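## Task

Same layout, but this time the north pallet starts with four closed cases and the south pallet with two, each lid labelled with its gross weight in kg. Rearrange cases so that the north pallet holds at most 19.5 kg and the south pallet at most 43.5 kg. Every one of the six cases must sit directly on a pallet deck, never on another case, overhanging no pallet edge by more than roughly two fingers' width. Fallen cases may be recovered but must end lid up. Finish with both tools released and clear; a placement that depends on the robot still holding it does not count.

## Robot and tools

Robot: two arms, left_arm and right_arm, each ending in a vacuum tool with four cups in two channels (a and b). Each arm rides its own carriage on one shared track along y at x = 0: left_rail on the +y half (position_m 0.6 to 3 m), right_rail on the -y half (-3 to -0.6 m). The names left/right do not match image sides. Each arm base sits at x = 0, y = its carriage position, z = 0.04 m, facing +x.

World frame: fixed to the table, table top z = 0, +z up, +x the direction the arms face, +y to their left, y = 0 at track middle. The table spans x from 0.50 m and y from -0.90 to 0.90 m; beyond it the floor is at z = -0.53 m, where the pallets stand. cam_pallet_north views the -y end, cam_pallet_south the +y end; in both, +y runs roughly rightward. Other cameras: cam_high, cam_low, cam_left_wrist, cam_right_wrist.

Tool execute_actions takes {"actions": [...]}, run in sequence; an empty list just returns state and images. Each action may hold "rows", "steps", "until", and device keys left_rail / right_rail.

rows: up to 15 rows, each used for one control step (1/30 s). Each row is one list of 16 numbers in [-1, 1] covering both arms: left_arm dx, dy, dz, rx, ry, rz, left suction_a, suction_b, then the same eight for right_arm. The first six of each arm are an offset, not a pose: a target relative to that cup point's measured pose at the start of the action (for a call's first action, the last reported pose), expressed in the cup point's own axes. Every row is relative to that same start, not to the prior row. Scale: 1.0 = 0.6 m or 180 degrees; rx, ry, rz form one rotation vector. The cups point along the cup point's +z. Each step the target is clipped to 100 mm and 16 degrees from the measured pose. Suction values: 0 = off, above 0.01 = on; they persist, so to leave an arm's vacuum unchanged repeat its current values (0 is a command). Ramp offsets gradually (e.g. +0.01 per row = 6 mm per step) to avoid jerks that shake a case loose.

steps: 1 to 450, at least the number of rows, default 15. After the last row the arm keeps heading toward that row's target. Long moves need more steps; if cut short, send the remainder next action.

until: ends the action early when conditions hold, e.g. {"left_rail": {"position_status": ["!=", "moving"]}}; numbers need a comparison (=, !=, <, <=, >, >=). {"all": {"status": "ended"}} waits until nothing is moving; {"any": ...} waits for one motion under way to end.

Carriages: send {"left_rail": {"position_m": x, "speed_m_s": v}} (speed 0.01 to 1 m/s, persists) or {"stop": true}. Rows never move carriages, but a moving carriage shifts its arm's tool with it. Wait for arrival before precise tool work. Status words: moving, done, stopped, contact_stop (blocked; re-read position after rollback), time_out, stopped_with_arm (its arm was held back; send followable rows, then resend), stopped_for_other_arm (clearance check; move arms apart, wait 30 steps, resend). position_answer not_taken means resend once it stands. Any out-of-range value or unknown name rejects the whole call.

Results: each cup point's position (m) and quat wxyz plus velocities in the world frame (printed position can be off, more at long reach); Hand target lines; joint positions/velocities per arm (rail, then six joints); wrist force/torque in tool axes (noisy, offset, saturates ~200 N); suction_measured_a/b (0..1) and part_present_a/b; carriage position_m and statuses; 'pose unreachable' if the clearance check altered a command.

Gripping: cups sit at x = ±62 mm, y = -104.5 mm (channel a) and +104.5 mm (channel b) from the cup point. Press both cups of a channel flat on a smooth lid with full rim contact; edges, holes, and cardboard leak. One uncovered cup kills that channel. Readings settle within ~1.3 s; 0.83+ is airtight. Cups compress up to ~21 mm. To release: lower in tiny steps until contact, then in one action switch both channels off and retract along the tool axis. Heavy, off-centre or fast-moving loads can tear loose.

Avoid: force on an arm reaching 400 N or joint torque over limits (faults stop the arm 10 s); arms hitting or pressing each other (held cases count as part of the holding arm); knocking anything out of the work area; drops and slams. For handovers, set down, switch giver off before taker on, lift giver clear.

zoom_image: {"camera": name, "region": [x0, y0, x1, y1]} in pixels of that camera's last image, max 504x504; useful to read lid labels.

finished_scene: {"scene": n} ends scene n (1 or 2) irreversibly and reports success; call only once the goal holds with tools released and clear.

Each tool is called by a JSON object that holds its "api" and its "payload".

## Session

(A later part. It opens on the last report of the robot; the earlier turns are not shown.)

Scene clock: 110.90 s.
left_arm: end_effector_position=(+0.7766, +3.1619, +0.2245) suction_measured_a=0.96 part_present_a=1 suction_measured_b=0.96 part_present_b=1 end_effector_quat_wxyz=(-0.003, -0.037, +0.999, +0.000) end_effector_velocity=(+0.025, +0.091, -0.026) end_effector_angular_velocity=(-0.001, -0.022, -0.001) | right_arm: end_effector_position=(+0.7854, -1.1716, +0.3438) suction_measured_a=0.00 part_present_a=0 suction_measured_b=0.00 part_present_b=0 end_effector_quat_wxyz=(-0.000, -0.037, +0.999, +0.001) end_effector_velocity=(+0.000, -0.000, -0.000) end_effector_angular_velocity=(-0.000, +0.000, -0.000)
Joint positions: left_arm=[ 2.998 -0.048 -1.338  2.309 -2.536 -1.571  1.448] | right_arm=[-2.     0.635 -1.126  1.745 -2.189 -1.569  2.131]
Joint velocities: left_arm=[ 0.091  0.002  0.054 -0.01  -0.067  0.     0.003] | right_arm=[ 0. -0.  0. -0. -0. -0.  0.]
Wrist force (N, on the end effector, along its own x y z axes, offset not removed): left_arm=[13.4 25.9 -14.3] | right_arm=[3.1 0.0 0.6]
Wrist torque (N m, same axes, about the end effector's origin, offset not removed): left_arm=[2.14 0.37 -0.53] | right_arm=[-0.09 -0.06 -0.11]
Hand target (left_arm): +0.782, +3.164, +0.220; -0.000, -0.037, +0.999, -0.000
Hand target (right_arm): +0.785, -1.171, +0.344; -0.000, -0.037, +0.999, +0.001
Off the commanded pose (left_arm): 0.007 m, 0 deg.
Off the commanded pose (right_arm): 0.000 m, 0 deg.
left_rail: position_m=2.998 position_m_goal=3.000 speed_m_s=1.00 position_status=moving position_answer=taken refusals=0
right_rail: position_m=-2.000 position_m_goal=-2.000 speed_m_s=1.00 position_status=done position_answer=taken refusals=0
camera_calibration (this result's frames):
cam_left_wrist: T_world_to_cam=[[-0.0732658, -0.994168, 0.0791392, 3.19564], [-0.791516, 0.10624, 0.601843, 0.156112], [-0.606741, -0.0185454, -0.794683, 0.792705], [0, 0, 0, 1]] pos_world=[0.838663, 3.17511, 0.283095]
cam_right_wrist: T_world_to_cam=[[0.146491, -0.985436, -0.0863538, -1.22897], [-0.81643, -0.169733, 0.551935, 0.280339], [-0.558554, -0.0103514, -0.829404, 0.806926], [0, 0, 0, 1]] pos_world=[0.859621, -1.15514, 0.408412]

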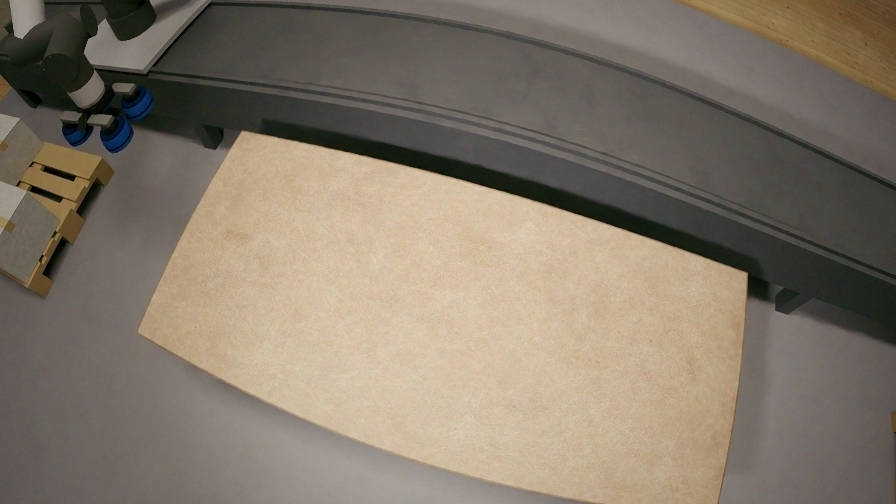

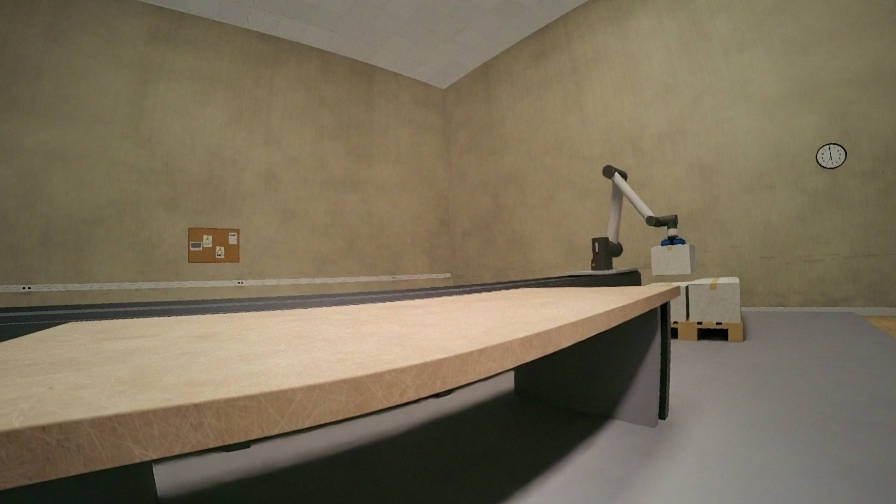

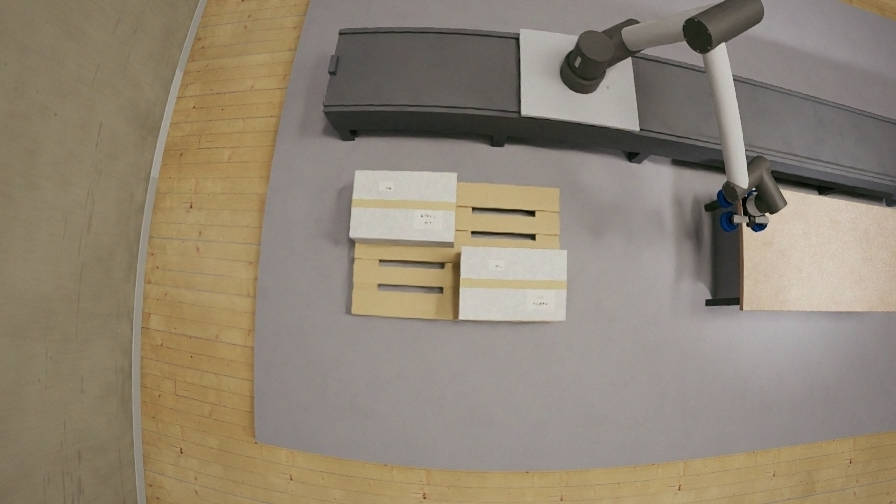

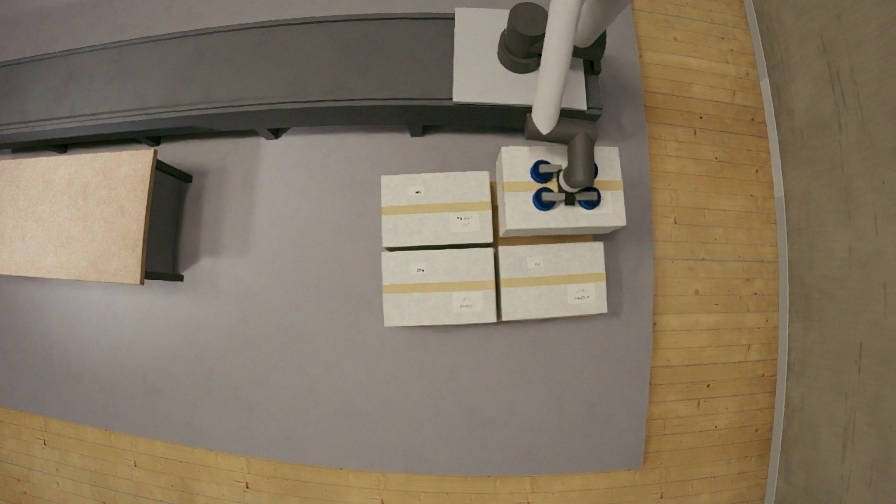

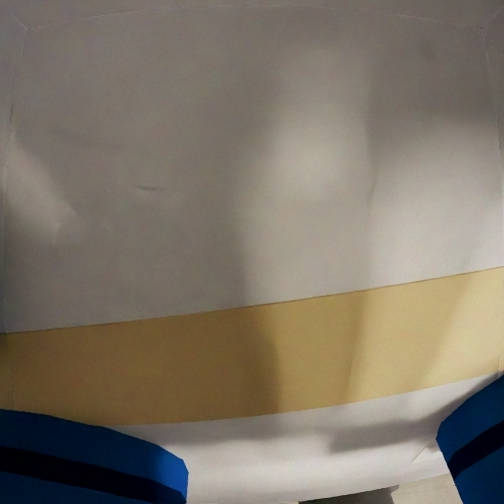

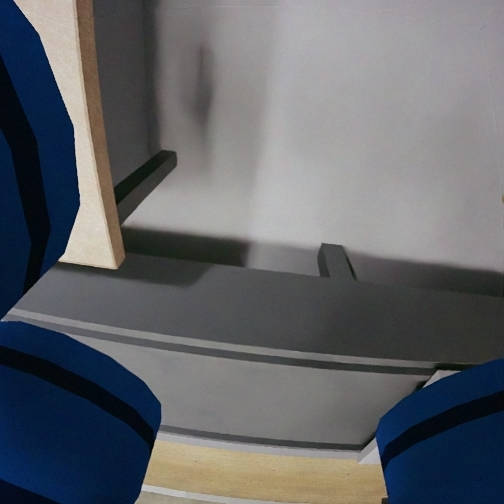

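{"api": "execute_actions", "payload": {"actions": []}}

{"api": "zoom_image", "payload": {"camera": "cam_pallet_south", "region": [460, 140, 660, 280]}}

Scene clock: 111.43 s.
left_arm: end_effector_position=(+0.7816, +3.1637, +0.2201) suction_measured_a=0.96 part_present_a=1 suction_measured_b=0.96 part_present_b=1 end_effector_quat_wxyz=(-0.000, -0.037, +0.999, -0.000) end_effector_velocity=(+0.000, +0.001, -0.000) end_effector_angular_velocity=(+0.001, -0.001, +0.000) | right_arm: end_effector_position=(+0.7854, -1.1716, +0.3438) suction_measured_a=0.00 part_present_a=0 suction_measured_b=0.00 part_present_b=0 end_effector_quat_wxyz=(-0.000, -0.037, +0.999, +0.001) end_effector_velocity=(+0.000, -0.000, -0.000) end_effector_angular_velocity=(-0.000, +0.000, -0.000)
Joint positions: left_arm=[ 3.    -0.048 -1.328  2.307 -2.548 -1.571  1.449] | right_arm=[-2.     0.635 -1.126  1.745 -2.189 -1.569  2.131]
Joint velocities: left_arm=[ 0.     0.001  0.001 -0.    -0.001  0.001  0.   ] | right_arm=[ 0. -0.  0.  0. -0.  0. -0.]
Wrist force (N, on the end effector, along its own x y z axes, offset not removed): left_arm=[-1.4 -2.3 -4.7] | right_arm=[1.3 -0.3 -1.7]
Wrist torque (N m, same axes, about the end effector's origin, offset not removed): left_arm=[4.70 -0.03 -0.10] | right_arm=[-0.05 0.13 -0.08]
Hand target (left_arm): +0.782, +3.164, +0.220; -0.000, -0.037, +0.999, -0.000
Hand target (right_arm): +0.785, -1.171, +0.344; -0.000, -0.037, +0.999, +0.001
Off the commanded pose (left_arm): 0.000 m, 0 deg.
Off the commanded pose (right_arm): 0.000 m, 0 deg.
left_rail: position_m=3.000 position_m_goal=3.000 speed_m_s=1.00 position_status=done position_answer=taken refusals=0
right_rail: position_m=-2.000 position_m_goal=-2.000 speed_m_s=1.00 position_status=done position_answer=taken refusals=0
camera_calibration (this result's frames):
cam_left_wrist: T_world_to_cam=[[-0.0739547, -0.994115, 0.079154, 3.19851], [-0.794259, 0.106712, 0.598135, 0.163986], [-0.603061, -0.0186339, -0.797477, 0.790319], [0, 0, 0, 1]] pos_world=[0.843403, 3.17692, 0.279001]
cam_right_wrist: T_world_to_cam=[[0.146491, -0.985436, -0.0863538, -1.22897], [-0.81643, -0.169733, 0.551935, 0.280339], [-0.558554, -0.0103516, -0.829404, 0.806925], [0, 0, 0, 1]] pos_world=[0.859621, -1.15514, 0.408412]

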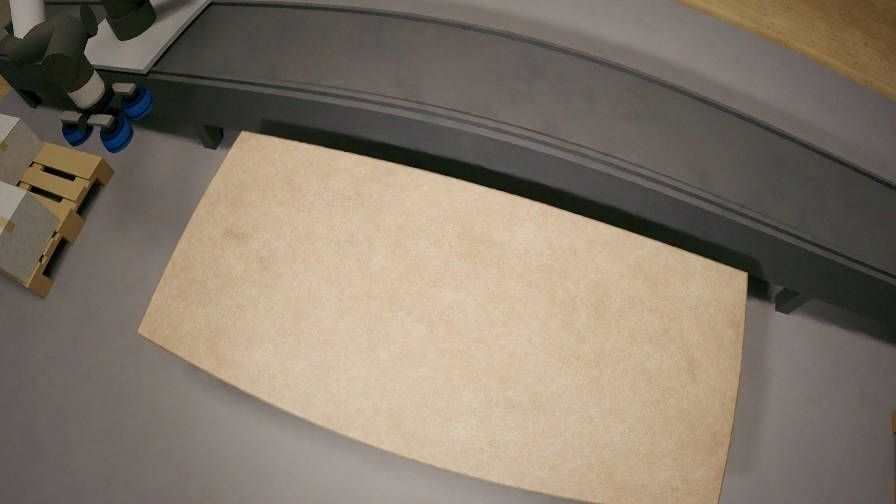

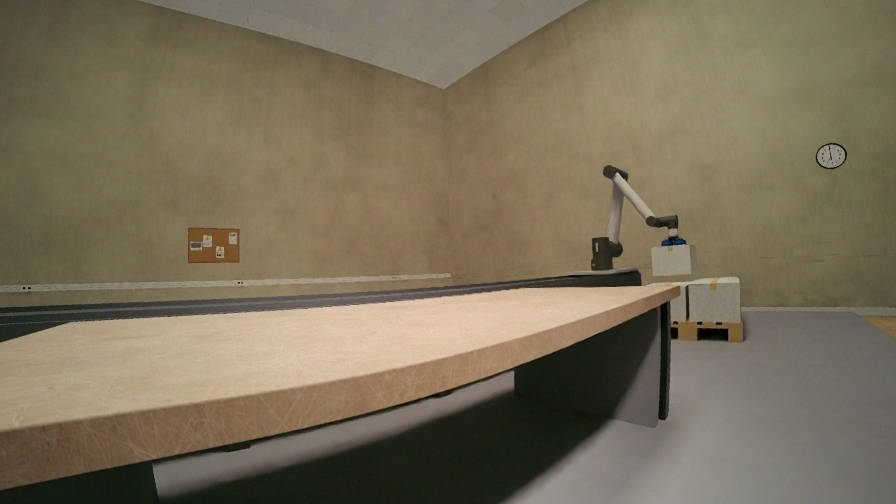

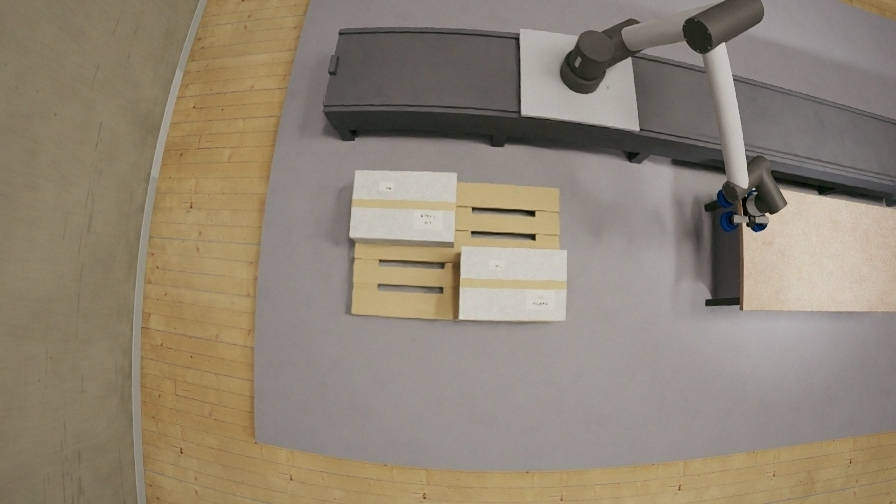

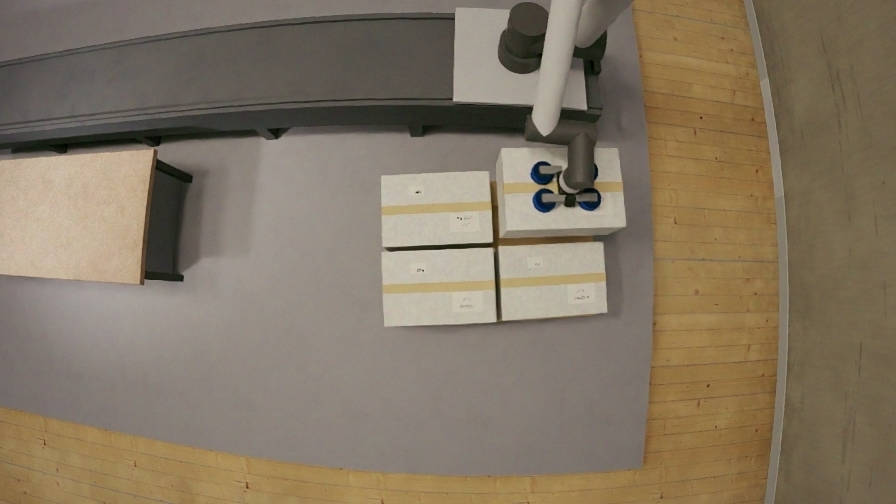

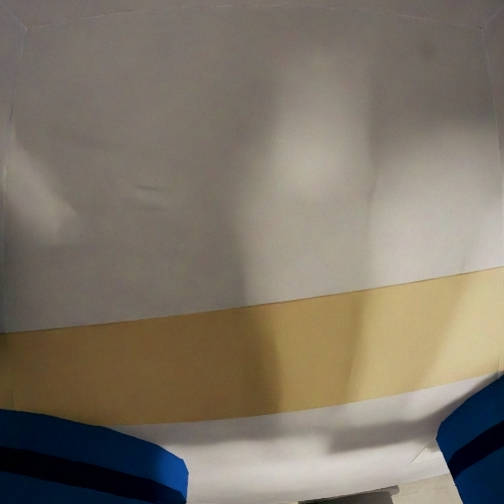

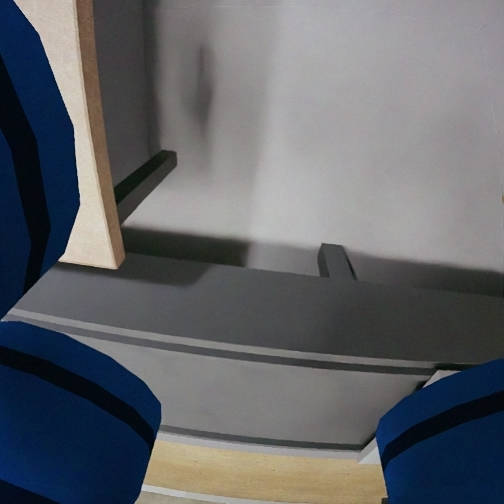

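Region (460, 140, 660, 280) of cam_pallet_south's 896x504 image, scaled by 2.520, with more detail than that image has; it fills the top 353 rows of this view, and the rest is white.

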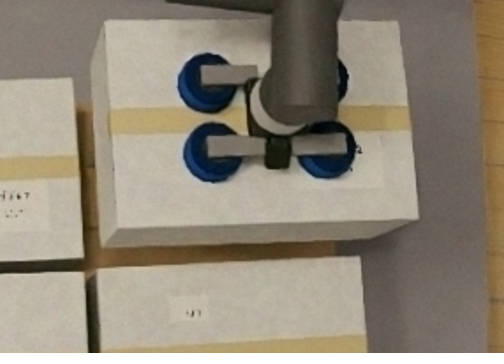

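{"api": "execute_actions", "payload": {"actions": [{"rows":[[-0.003,0,0.004,0,0,-0.001,1,1,0,0,0,0,0,0,0,0],[-0.007,0,0.012,0,0,-0.002,1,1,0,0,0,0,0,0,0,0],[-0.012,0,0.024,0,0,-0.003,1,1,0,0,0,0,0,0,0,0],[-0.0167,0,0.04,0,0,-0.004,1,1,0,0,0,0,0,0,0,0],[-0.0167,0,0.06,0,0,-0.004,1,1,0,0,0,0,0,0,0,0],[-0.0167,0,0.083,0,0,-0.004,1,1,0,0,0,0,0,0,0,0],[-0.0167,0,0.108,0,0,-0.004,1,1,0,0,0,0,0,0,0,0],[-0.0167,0,0.134,0,0,-0.004,1,1,0,0,0,0,0,0,0,0],[-0.0167,0,0.161,0,0,-0.004,1,1,0,0,0,0,0,0,0,0],[-0.0167,0,0.188,0,0,-0.004,1,1,0,0,0,0,0,0,0,0],[-0.0167,0,0.215,0,0,-0.004,1,1,0,0,0,0,0,0,0,0],[-0.0167,0,0.242,0,0,-0.004,1,1,0,0,0,0,0,0,0,0],[-0.0167,0,0.269,0,0,-0.004,1,1,0,0,0,0,0,0,0,0],[-0.0167,0,0.296,0,0,-0.004,1,1,0,0,0,0,0,0,0,0],[-0.0167,0,0.5535,0,0,-0.004,1,1,0,0,0,0,0,0,0,0]],"steps":30}]}}

Scene clock: 114.87 s.
left_arm: end_effector_position=(+0.7854, +3.1640, -0.0946) suction_measured_a=0.96 part_present_a=1 suction_measured_b=0.96 part_present_b=1 end_effector_quat_wxyz=(-0.004, -0.043, +0.999, -0.000) end_effector_velocity=(+0.042, +0.002, -0.155) end_effector_angular_velocity=(-0.002, -0.043, -0.001) | right_arm: end_effector_position=(+0.7854, -1.1716, +0.3438) suction_measured_a=0.00 part_present_a=0 suction_measured_b=0.00 part_present_b=0 end_effector_quat_wxyz=(-0.000, -0.037, +0.999, +0.001) end_effector_velocity=(+0.000, -0.000, -0.000) end_effector_angular_velocity=(-0.000, +0.000, -0.000)
Joint positions: left_arm=[ 3.    -0.047 -0.847  2.351 -3.068 -1.572  1.437] | right_arm=[-2.     0.635 -1.126  1.745 -2.189 -1.569  2.131]
Joint velocities: left_arm=[ 0.     0.006  0.267 -0.071 -0.238  0.     0.007] | right_arm=[ 0. -0.  0.  0.  0.  0.  0.]
Wrist force (N, on the end effector, along its own x y z axes, offset not removed): left_arm=[-5.0 -0.5 19.0] | right_arm=[4.4 -1.2 -2.7]
Wrist torque (N m, same axes, about the end effector's origin, offset not removed): left_arm=[5.92 -0.17 0.10] | right_arm=[-0.21 -0.29 -0.13]
Hand target (left_arm): +0.791, +3.165, -0.112; -0.001, -0.043, +0.999, -0.000
Hand target (right_arm): +0.785, -1.171, +0.344; -0.000, -0.037, +0.999, +0.001
Off the commanded pose (left_arm): 0.018 m, 0 deg.
Off the commanded pose (right_arm): 0.000 m, 0 deg.
left_rail: position_m=3.000 position_m_goal=3.000 speed_m_s=1.00 position_status=done position_answer=taken refusals=0
right_rail: position_m=-2.000 position_m_goal=-2.000 speed_m_s=1.00 position_status=done position_answer=taken refusals=0
camera_calibration (this result's frames):
cam_left_wrist: T_world_to_cam=[[-0.0609343, -0.994959, 0.0796452, 3.21649], [-0.791559, 0.0967774, 0.60338, 0.385014], [-0.608047, -0.0262774, -0.793466, 0.570131], [0, 0, 0, 1]] pos_world=[0.847422, 3.178, -0.0361087]
cam_right_wrist: T_world_to_cam=[[0.146491, -0.985436, -0.0863537, -1.22897], [-0.81643, -0.169733, 0.551935, 0.280339], [-0.558554, -0.0103516, -0.829404, 0.806925], [0, 0, 0, 1]] pos_world=[0.859621, -1.15514, 0.408412]

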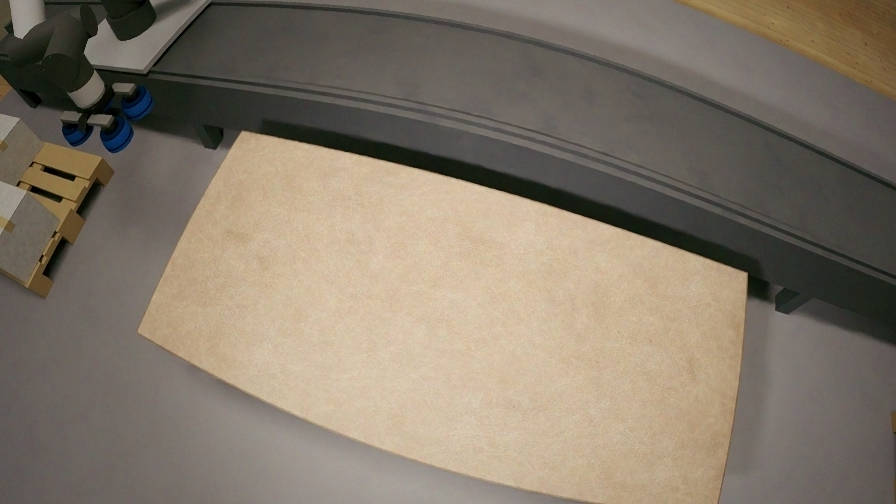

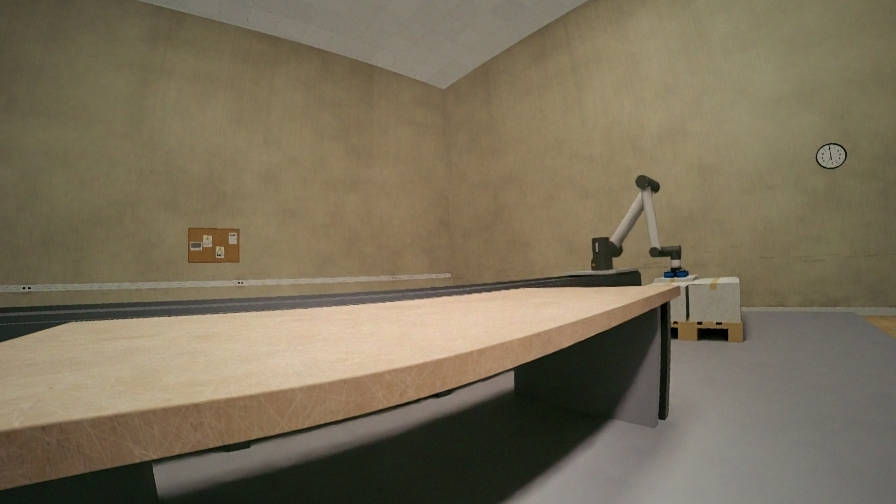

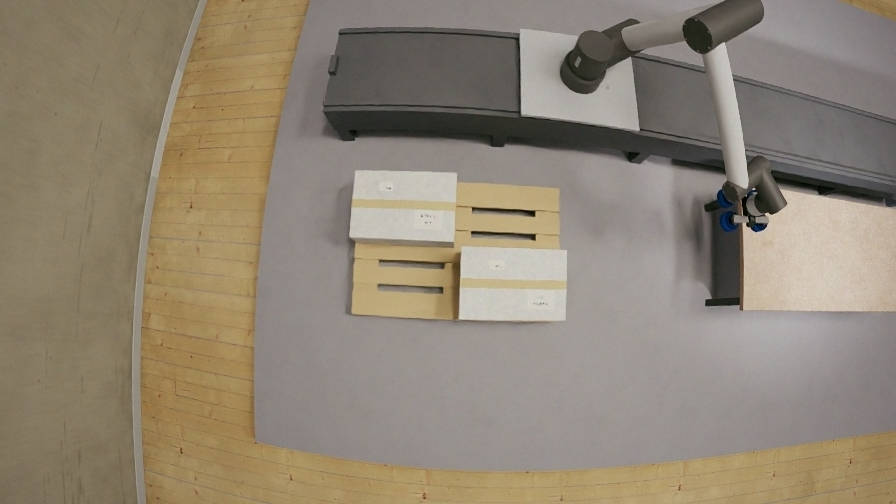

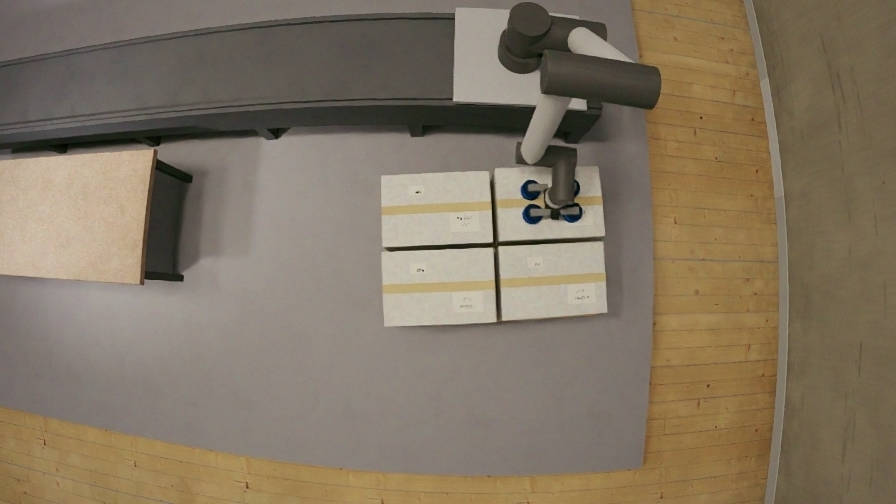

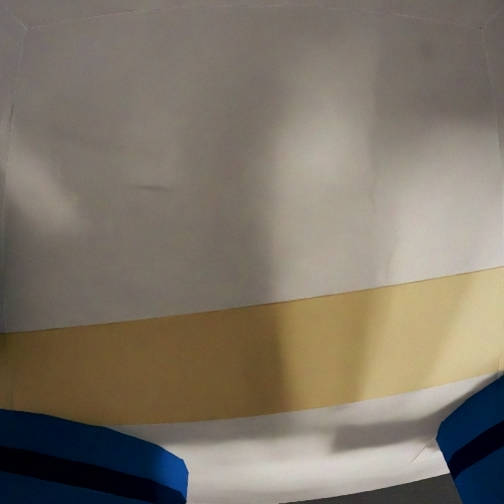

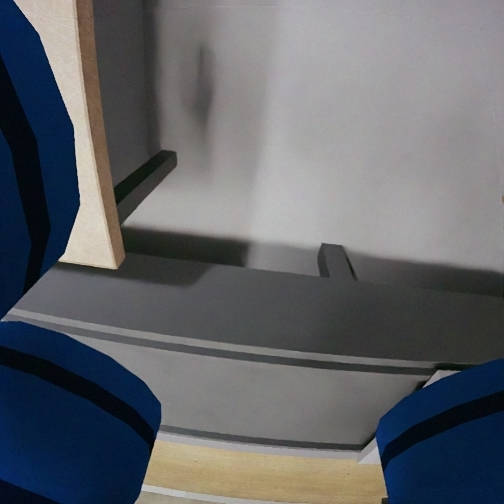

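{"api": "execute_actions", "payload": {"actions": []}}

{"api": "zoom_image", "payload": {"camera": "cam_pallet_south", "region": [370, 150, 640, 340]}}

Scene clock: 115.33 s.
left_arm: end_effector_position=(+0.7908, +3.1646, -0.1114) suction_measured_a=0.96 part_present_a=1 suction_measured_b=0.96 part_present_b=1 end_effector_quat_wxyz=(-0.001, -0.043, +0.999, -0.000) end_effector_velocity=(+0.001, +0.000, -0.002) end_effector_angular_velocity=(+0.000, -0.001, +0.000) | right_arm: end_effector_position=(+0.7854, -1.1716, +0.3438) suction_measured_a=0.00 part_present_a=0 suction_measured_b=0.00 part_present_b=0 end_effector_quat_wxyz=(-0.000, -0.037, +0.999, +0.001) end_effector_velocity=(+0.000, -0.000, +0.000) end_effector_angular_velocity=(+0.000, -0.000, +0.000)
Joint positions: left_arm=[ 3.    -0.046 -0.817  2.342 -3.094 -1.571  1.438] | right_arm=[-2.     0.635 -1.126  1.745 -2.189 -1.569  2.131]
Joint velocities: left_arm=[ 0.     0.     0.004 -0.001 -0.003  0.     0.   ] | right_arm=[ 0. -0. -0. -0.  0.  0. -0.]
Wrist force (N, on the end effector, along its own x y z axes, offset not removed): left_arm=[0.9 -2.5 2.1] | right_arm=[4.7 -1.2 -1.2]
Wrist torque (N m, same axes, about the end effector's origin, offset not removed): left_arm=[4.77 -0.17 -0.10] | right_arm=[-0.20 -0.30 -0.11]
Hand target (left_arm): +0.791, +3.165, -0.112; -0.001, -0.043, +0.999, -0.000
Hand target (right_arm): +0.785, -1.171, +0.344; -0.000, -0.037, +0.999, +0.001
Off the commanded pose (left_arm): 0.001 m, 0 deg.
Off the commanded pose (right_arm): 0.000 m, 0 deg.
left_rail: position_m=3.000 position_m_goal=3.000 speed_m_s=1.00 position_status=done position_answer=taken refusals=0
right_rail: position_m=-2.000 position_m_goal=-2.000 speed_m_s=1.00 position_status=done position_answer=taken refusals=0
camera_calibration (this result's frames):
cam_left_wrist: T_world_to_cam=[[-0.0614388, -0.994966, 0.0791752, 3.21908], [-0.795126, 0.0967391, 0.598679, 0.40182], [-0.603324, -0.0261722, -0.797067, 0.555594], [0, 0, 0, 1]] pos_world=[0.852477, 3.17854, -0.052587]
cam_right_wrist: T_world_to_cam=[[0.146491, -0.985436, -0.0863538, -1.22897], [-0.81643, -0.169733, 0.551936, 0.280338], [-0.558554, -0.0103516, -0.829403, 0.806925], [0, 0, 0, 1]] pos_world=[0.859621, -1.15514, 0.408412]

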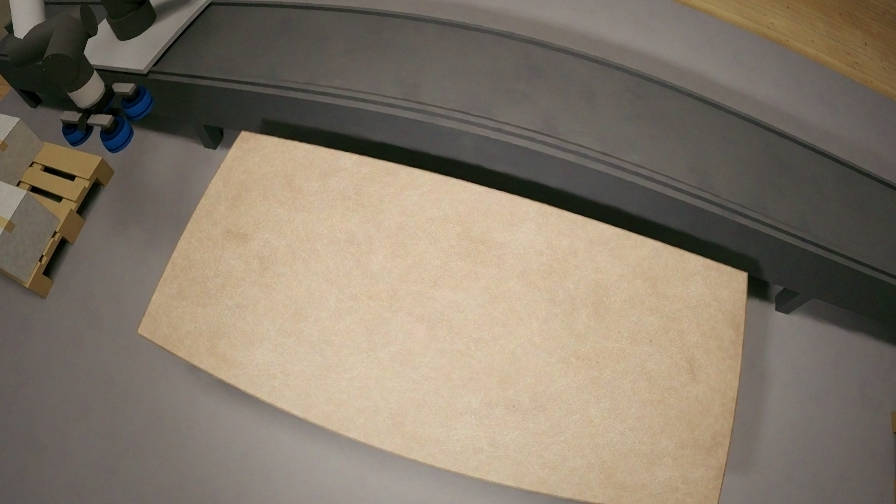

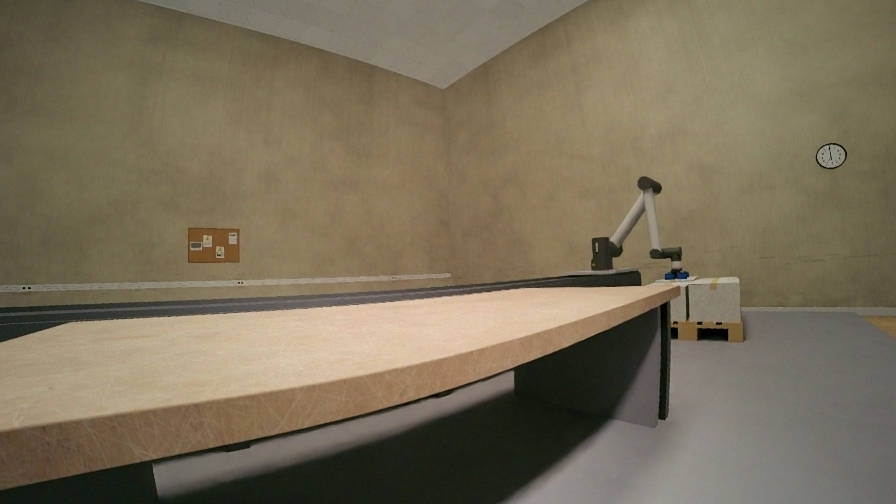

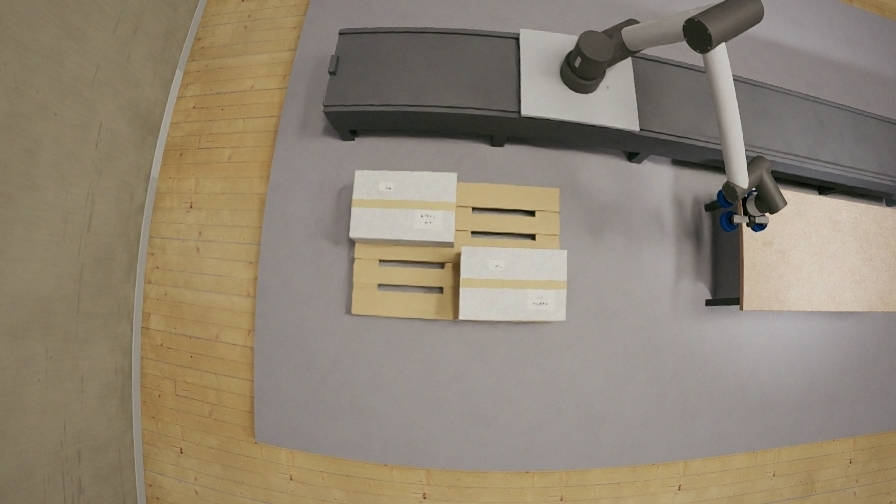

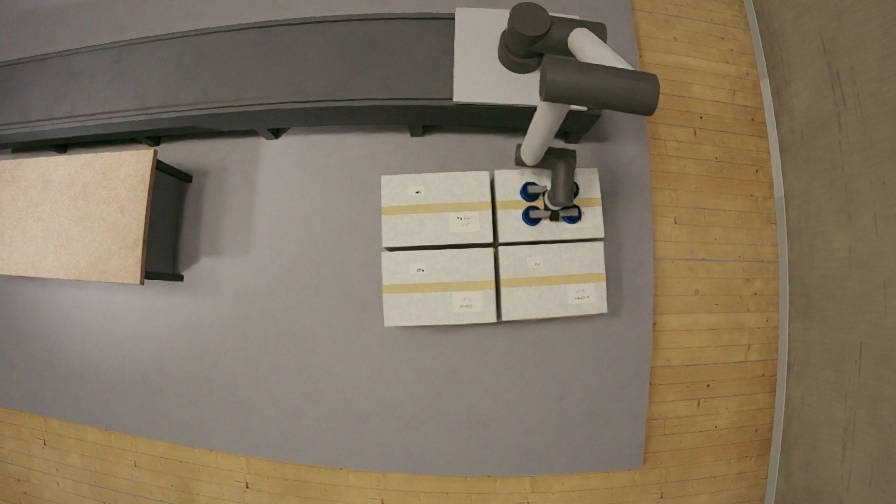

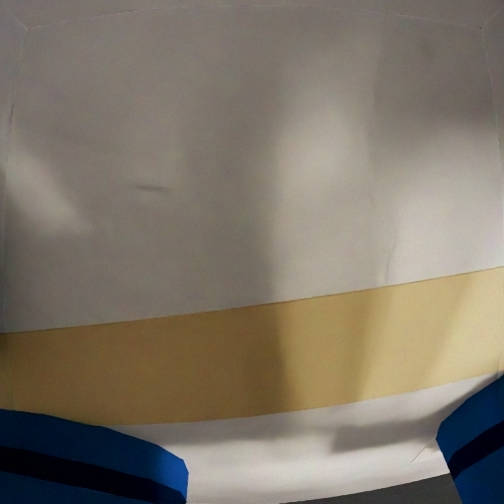

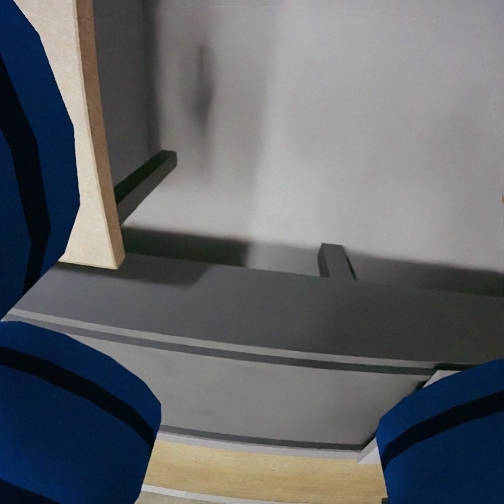

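Region (370, 150, 640, 340) of cam_pallet_south's 896x504 image, scaled by 1.867, with more detail than that image has; it fills the top 355 rows of this view, and the rest is white.

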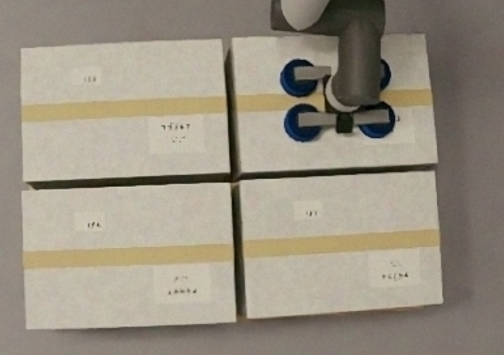

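{"api": "execute_actions", "payload": {"actions": [{"rows":[[0,0,0.004,0,-0.0006,0,1,1,0,0,0,0,0,0,0,0],[0,0,0.009,0,-0.0006,0,1,1,0,0,0,0,0,0,0,0]],"steps":2}]}}

Scene clock: 115.90 s.
left_arm: end_effector_position=(+0.7909, +3.1646, -0.1119) suction_measured_a=0.96 part_present_a=1 suction_measured_b=0.96 part_present_b=1 end_effector_quat_wxyz=(-0.001, -0.043, +0.999, -0.000) end_effector_velocity=(+0.002, +0.000, -0.010) end_effector_angular_velocity=(+0.001, -0.013, -0.000) | right_arm: end_effector_position=(+0.7854, -1.1716, +0.3438) suction_measured_a=0.00 part_present_a=0 suction_measured_b=0.00 part_present_b=0 end_effector_quat_wxyz=(-0.000, -0.037, +0.999, +0.001) end_effector_velocity=(-0.000, -0.000, +0.000) end_effector_angular_velocity=(+0.000, -0.000, +0.000)
Joint positions: left_arm=[ 3.    -0.046 -0.817  2.342 -3.095 -1.571  1.438] | right_arm=[-2.     0.635 -1.126  1.745 -2.189 -1.569  2.131]
Joint velocities: left_arm=[ 0.    -0.     0.02  -0.    -0.033  0.001  0.   ] | right_arm=[ 0. -0. -0.  0.  0.  0. -0.]
Wrist force (N, on the end effector, along its own x y z axes, offset not removed): left_arm=[3.6 -0.5 -9.3] | right_arm=[3.3 -1.2 -1.4]
Wrist torque (N m, same axes, about the end effector's origin, offset not removed): left_arm=[4.74 0.00 -0.10] | right_arm=[-0.25 -0.15 -0.09]
Hand target (left_arm): +0.791, +3.165, -0.117; +0.000, -0.043, +0.999, -0.000
Hand target (right_arm): +0.785, -1.171, +0.344; -0.000, -0.037, +0.999, +0.001
Off the commanded pose (left_arm): 0.005 m, 0 deg.
Off the commanded pose (right_arm): 0.000 m, 0 deg.
left_rail: position_m=3.000 position_m_goal=3.000 speed_m_s=1.00 position_status=done position_answer=taken refusals=0
right_rail: position_m=-2.000 position_m_goal=-2.000 speed_m_s=1.00 position_status=done position_answer=taken refusals=0
camera_calibration (this result's frames):
cam_left_wrist: T_world_to_cam=[[-0.0614129, -0.99497, 0.0791408, 3.21916], [-0.795263, 0.0966919, 0.598505, 0.40239], [-0.603146, -0.0261818, -0.797201, 0.555132], [0, 0, 0, 1]] pos_world=[0.85253, 3.17859, -0.0530476]
cam_right_wrist: T_world_to_cam=[[0.146491, -0.985436, -0.0863538, -1.22897], [-0.81643, -0.169733, 0.551935, 0.280339], [-0.558554, -0.0103515, -0.829404, 0.806925], [0, 0, 0, 1]] pos_world=[0.859621, -1.15514, 0.408412]

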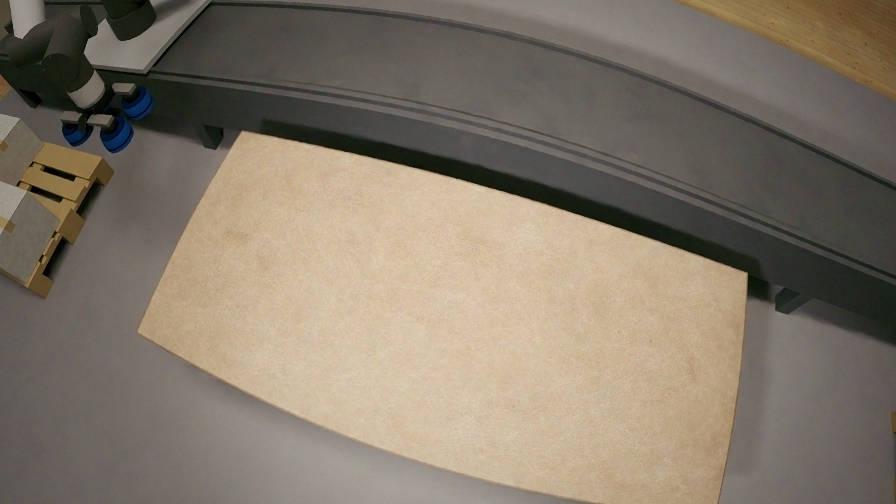

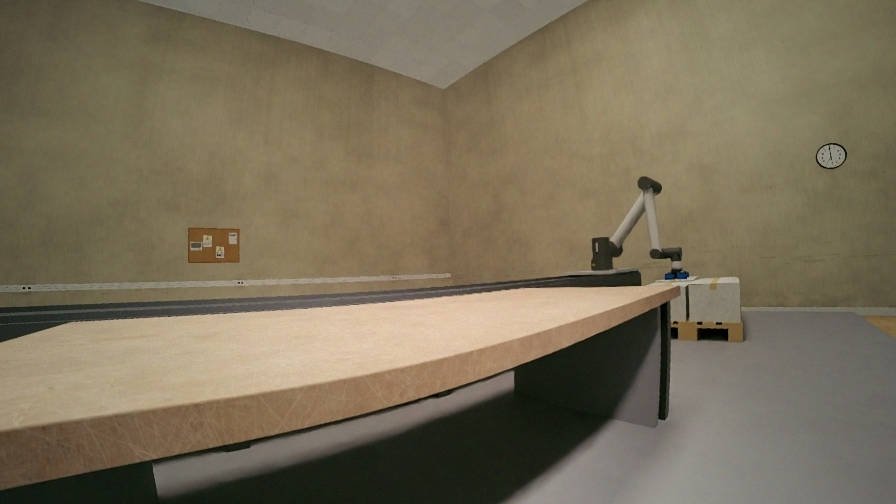

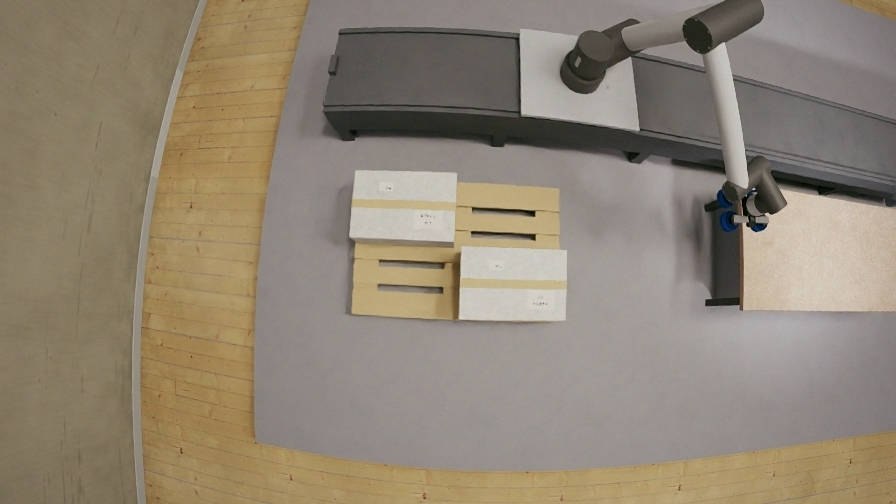

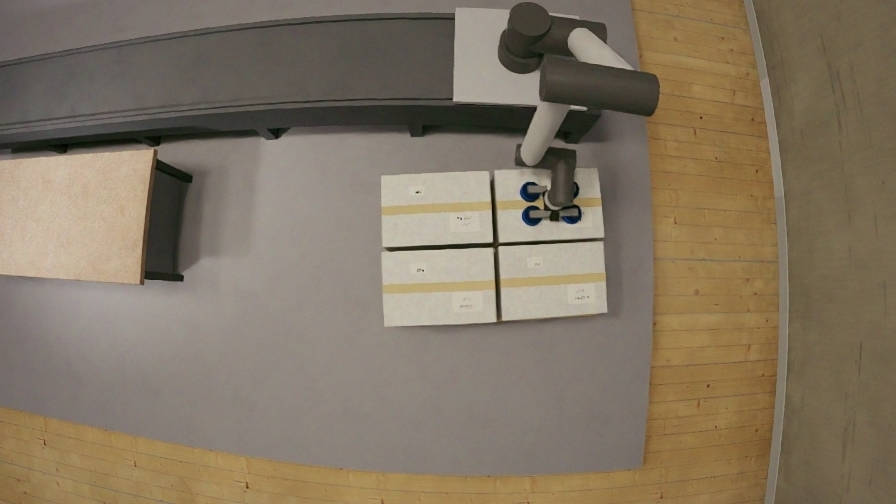

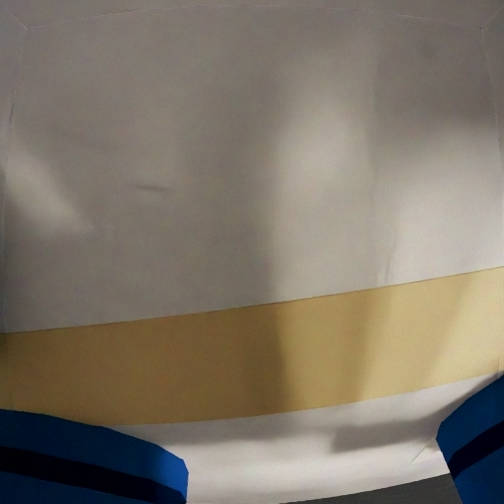

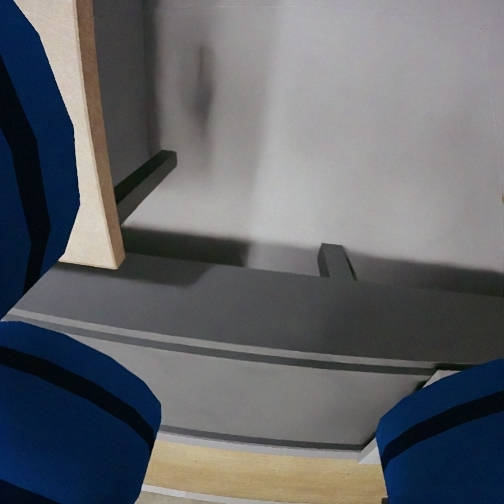

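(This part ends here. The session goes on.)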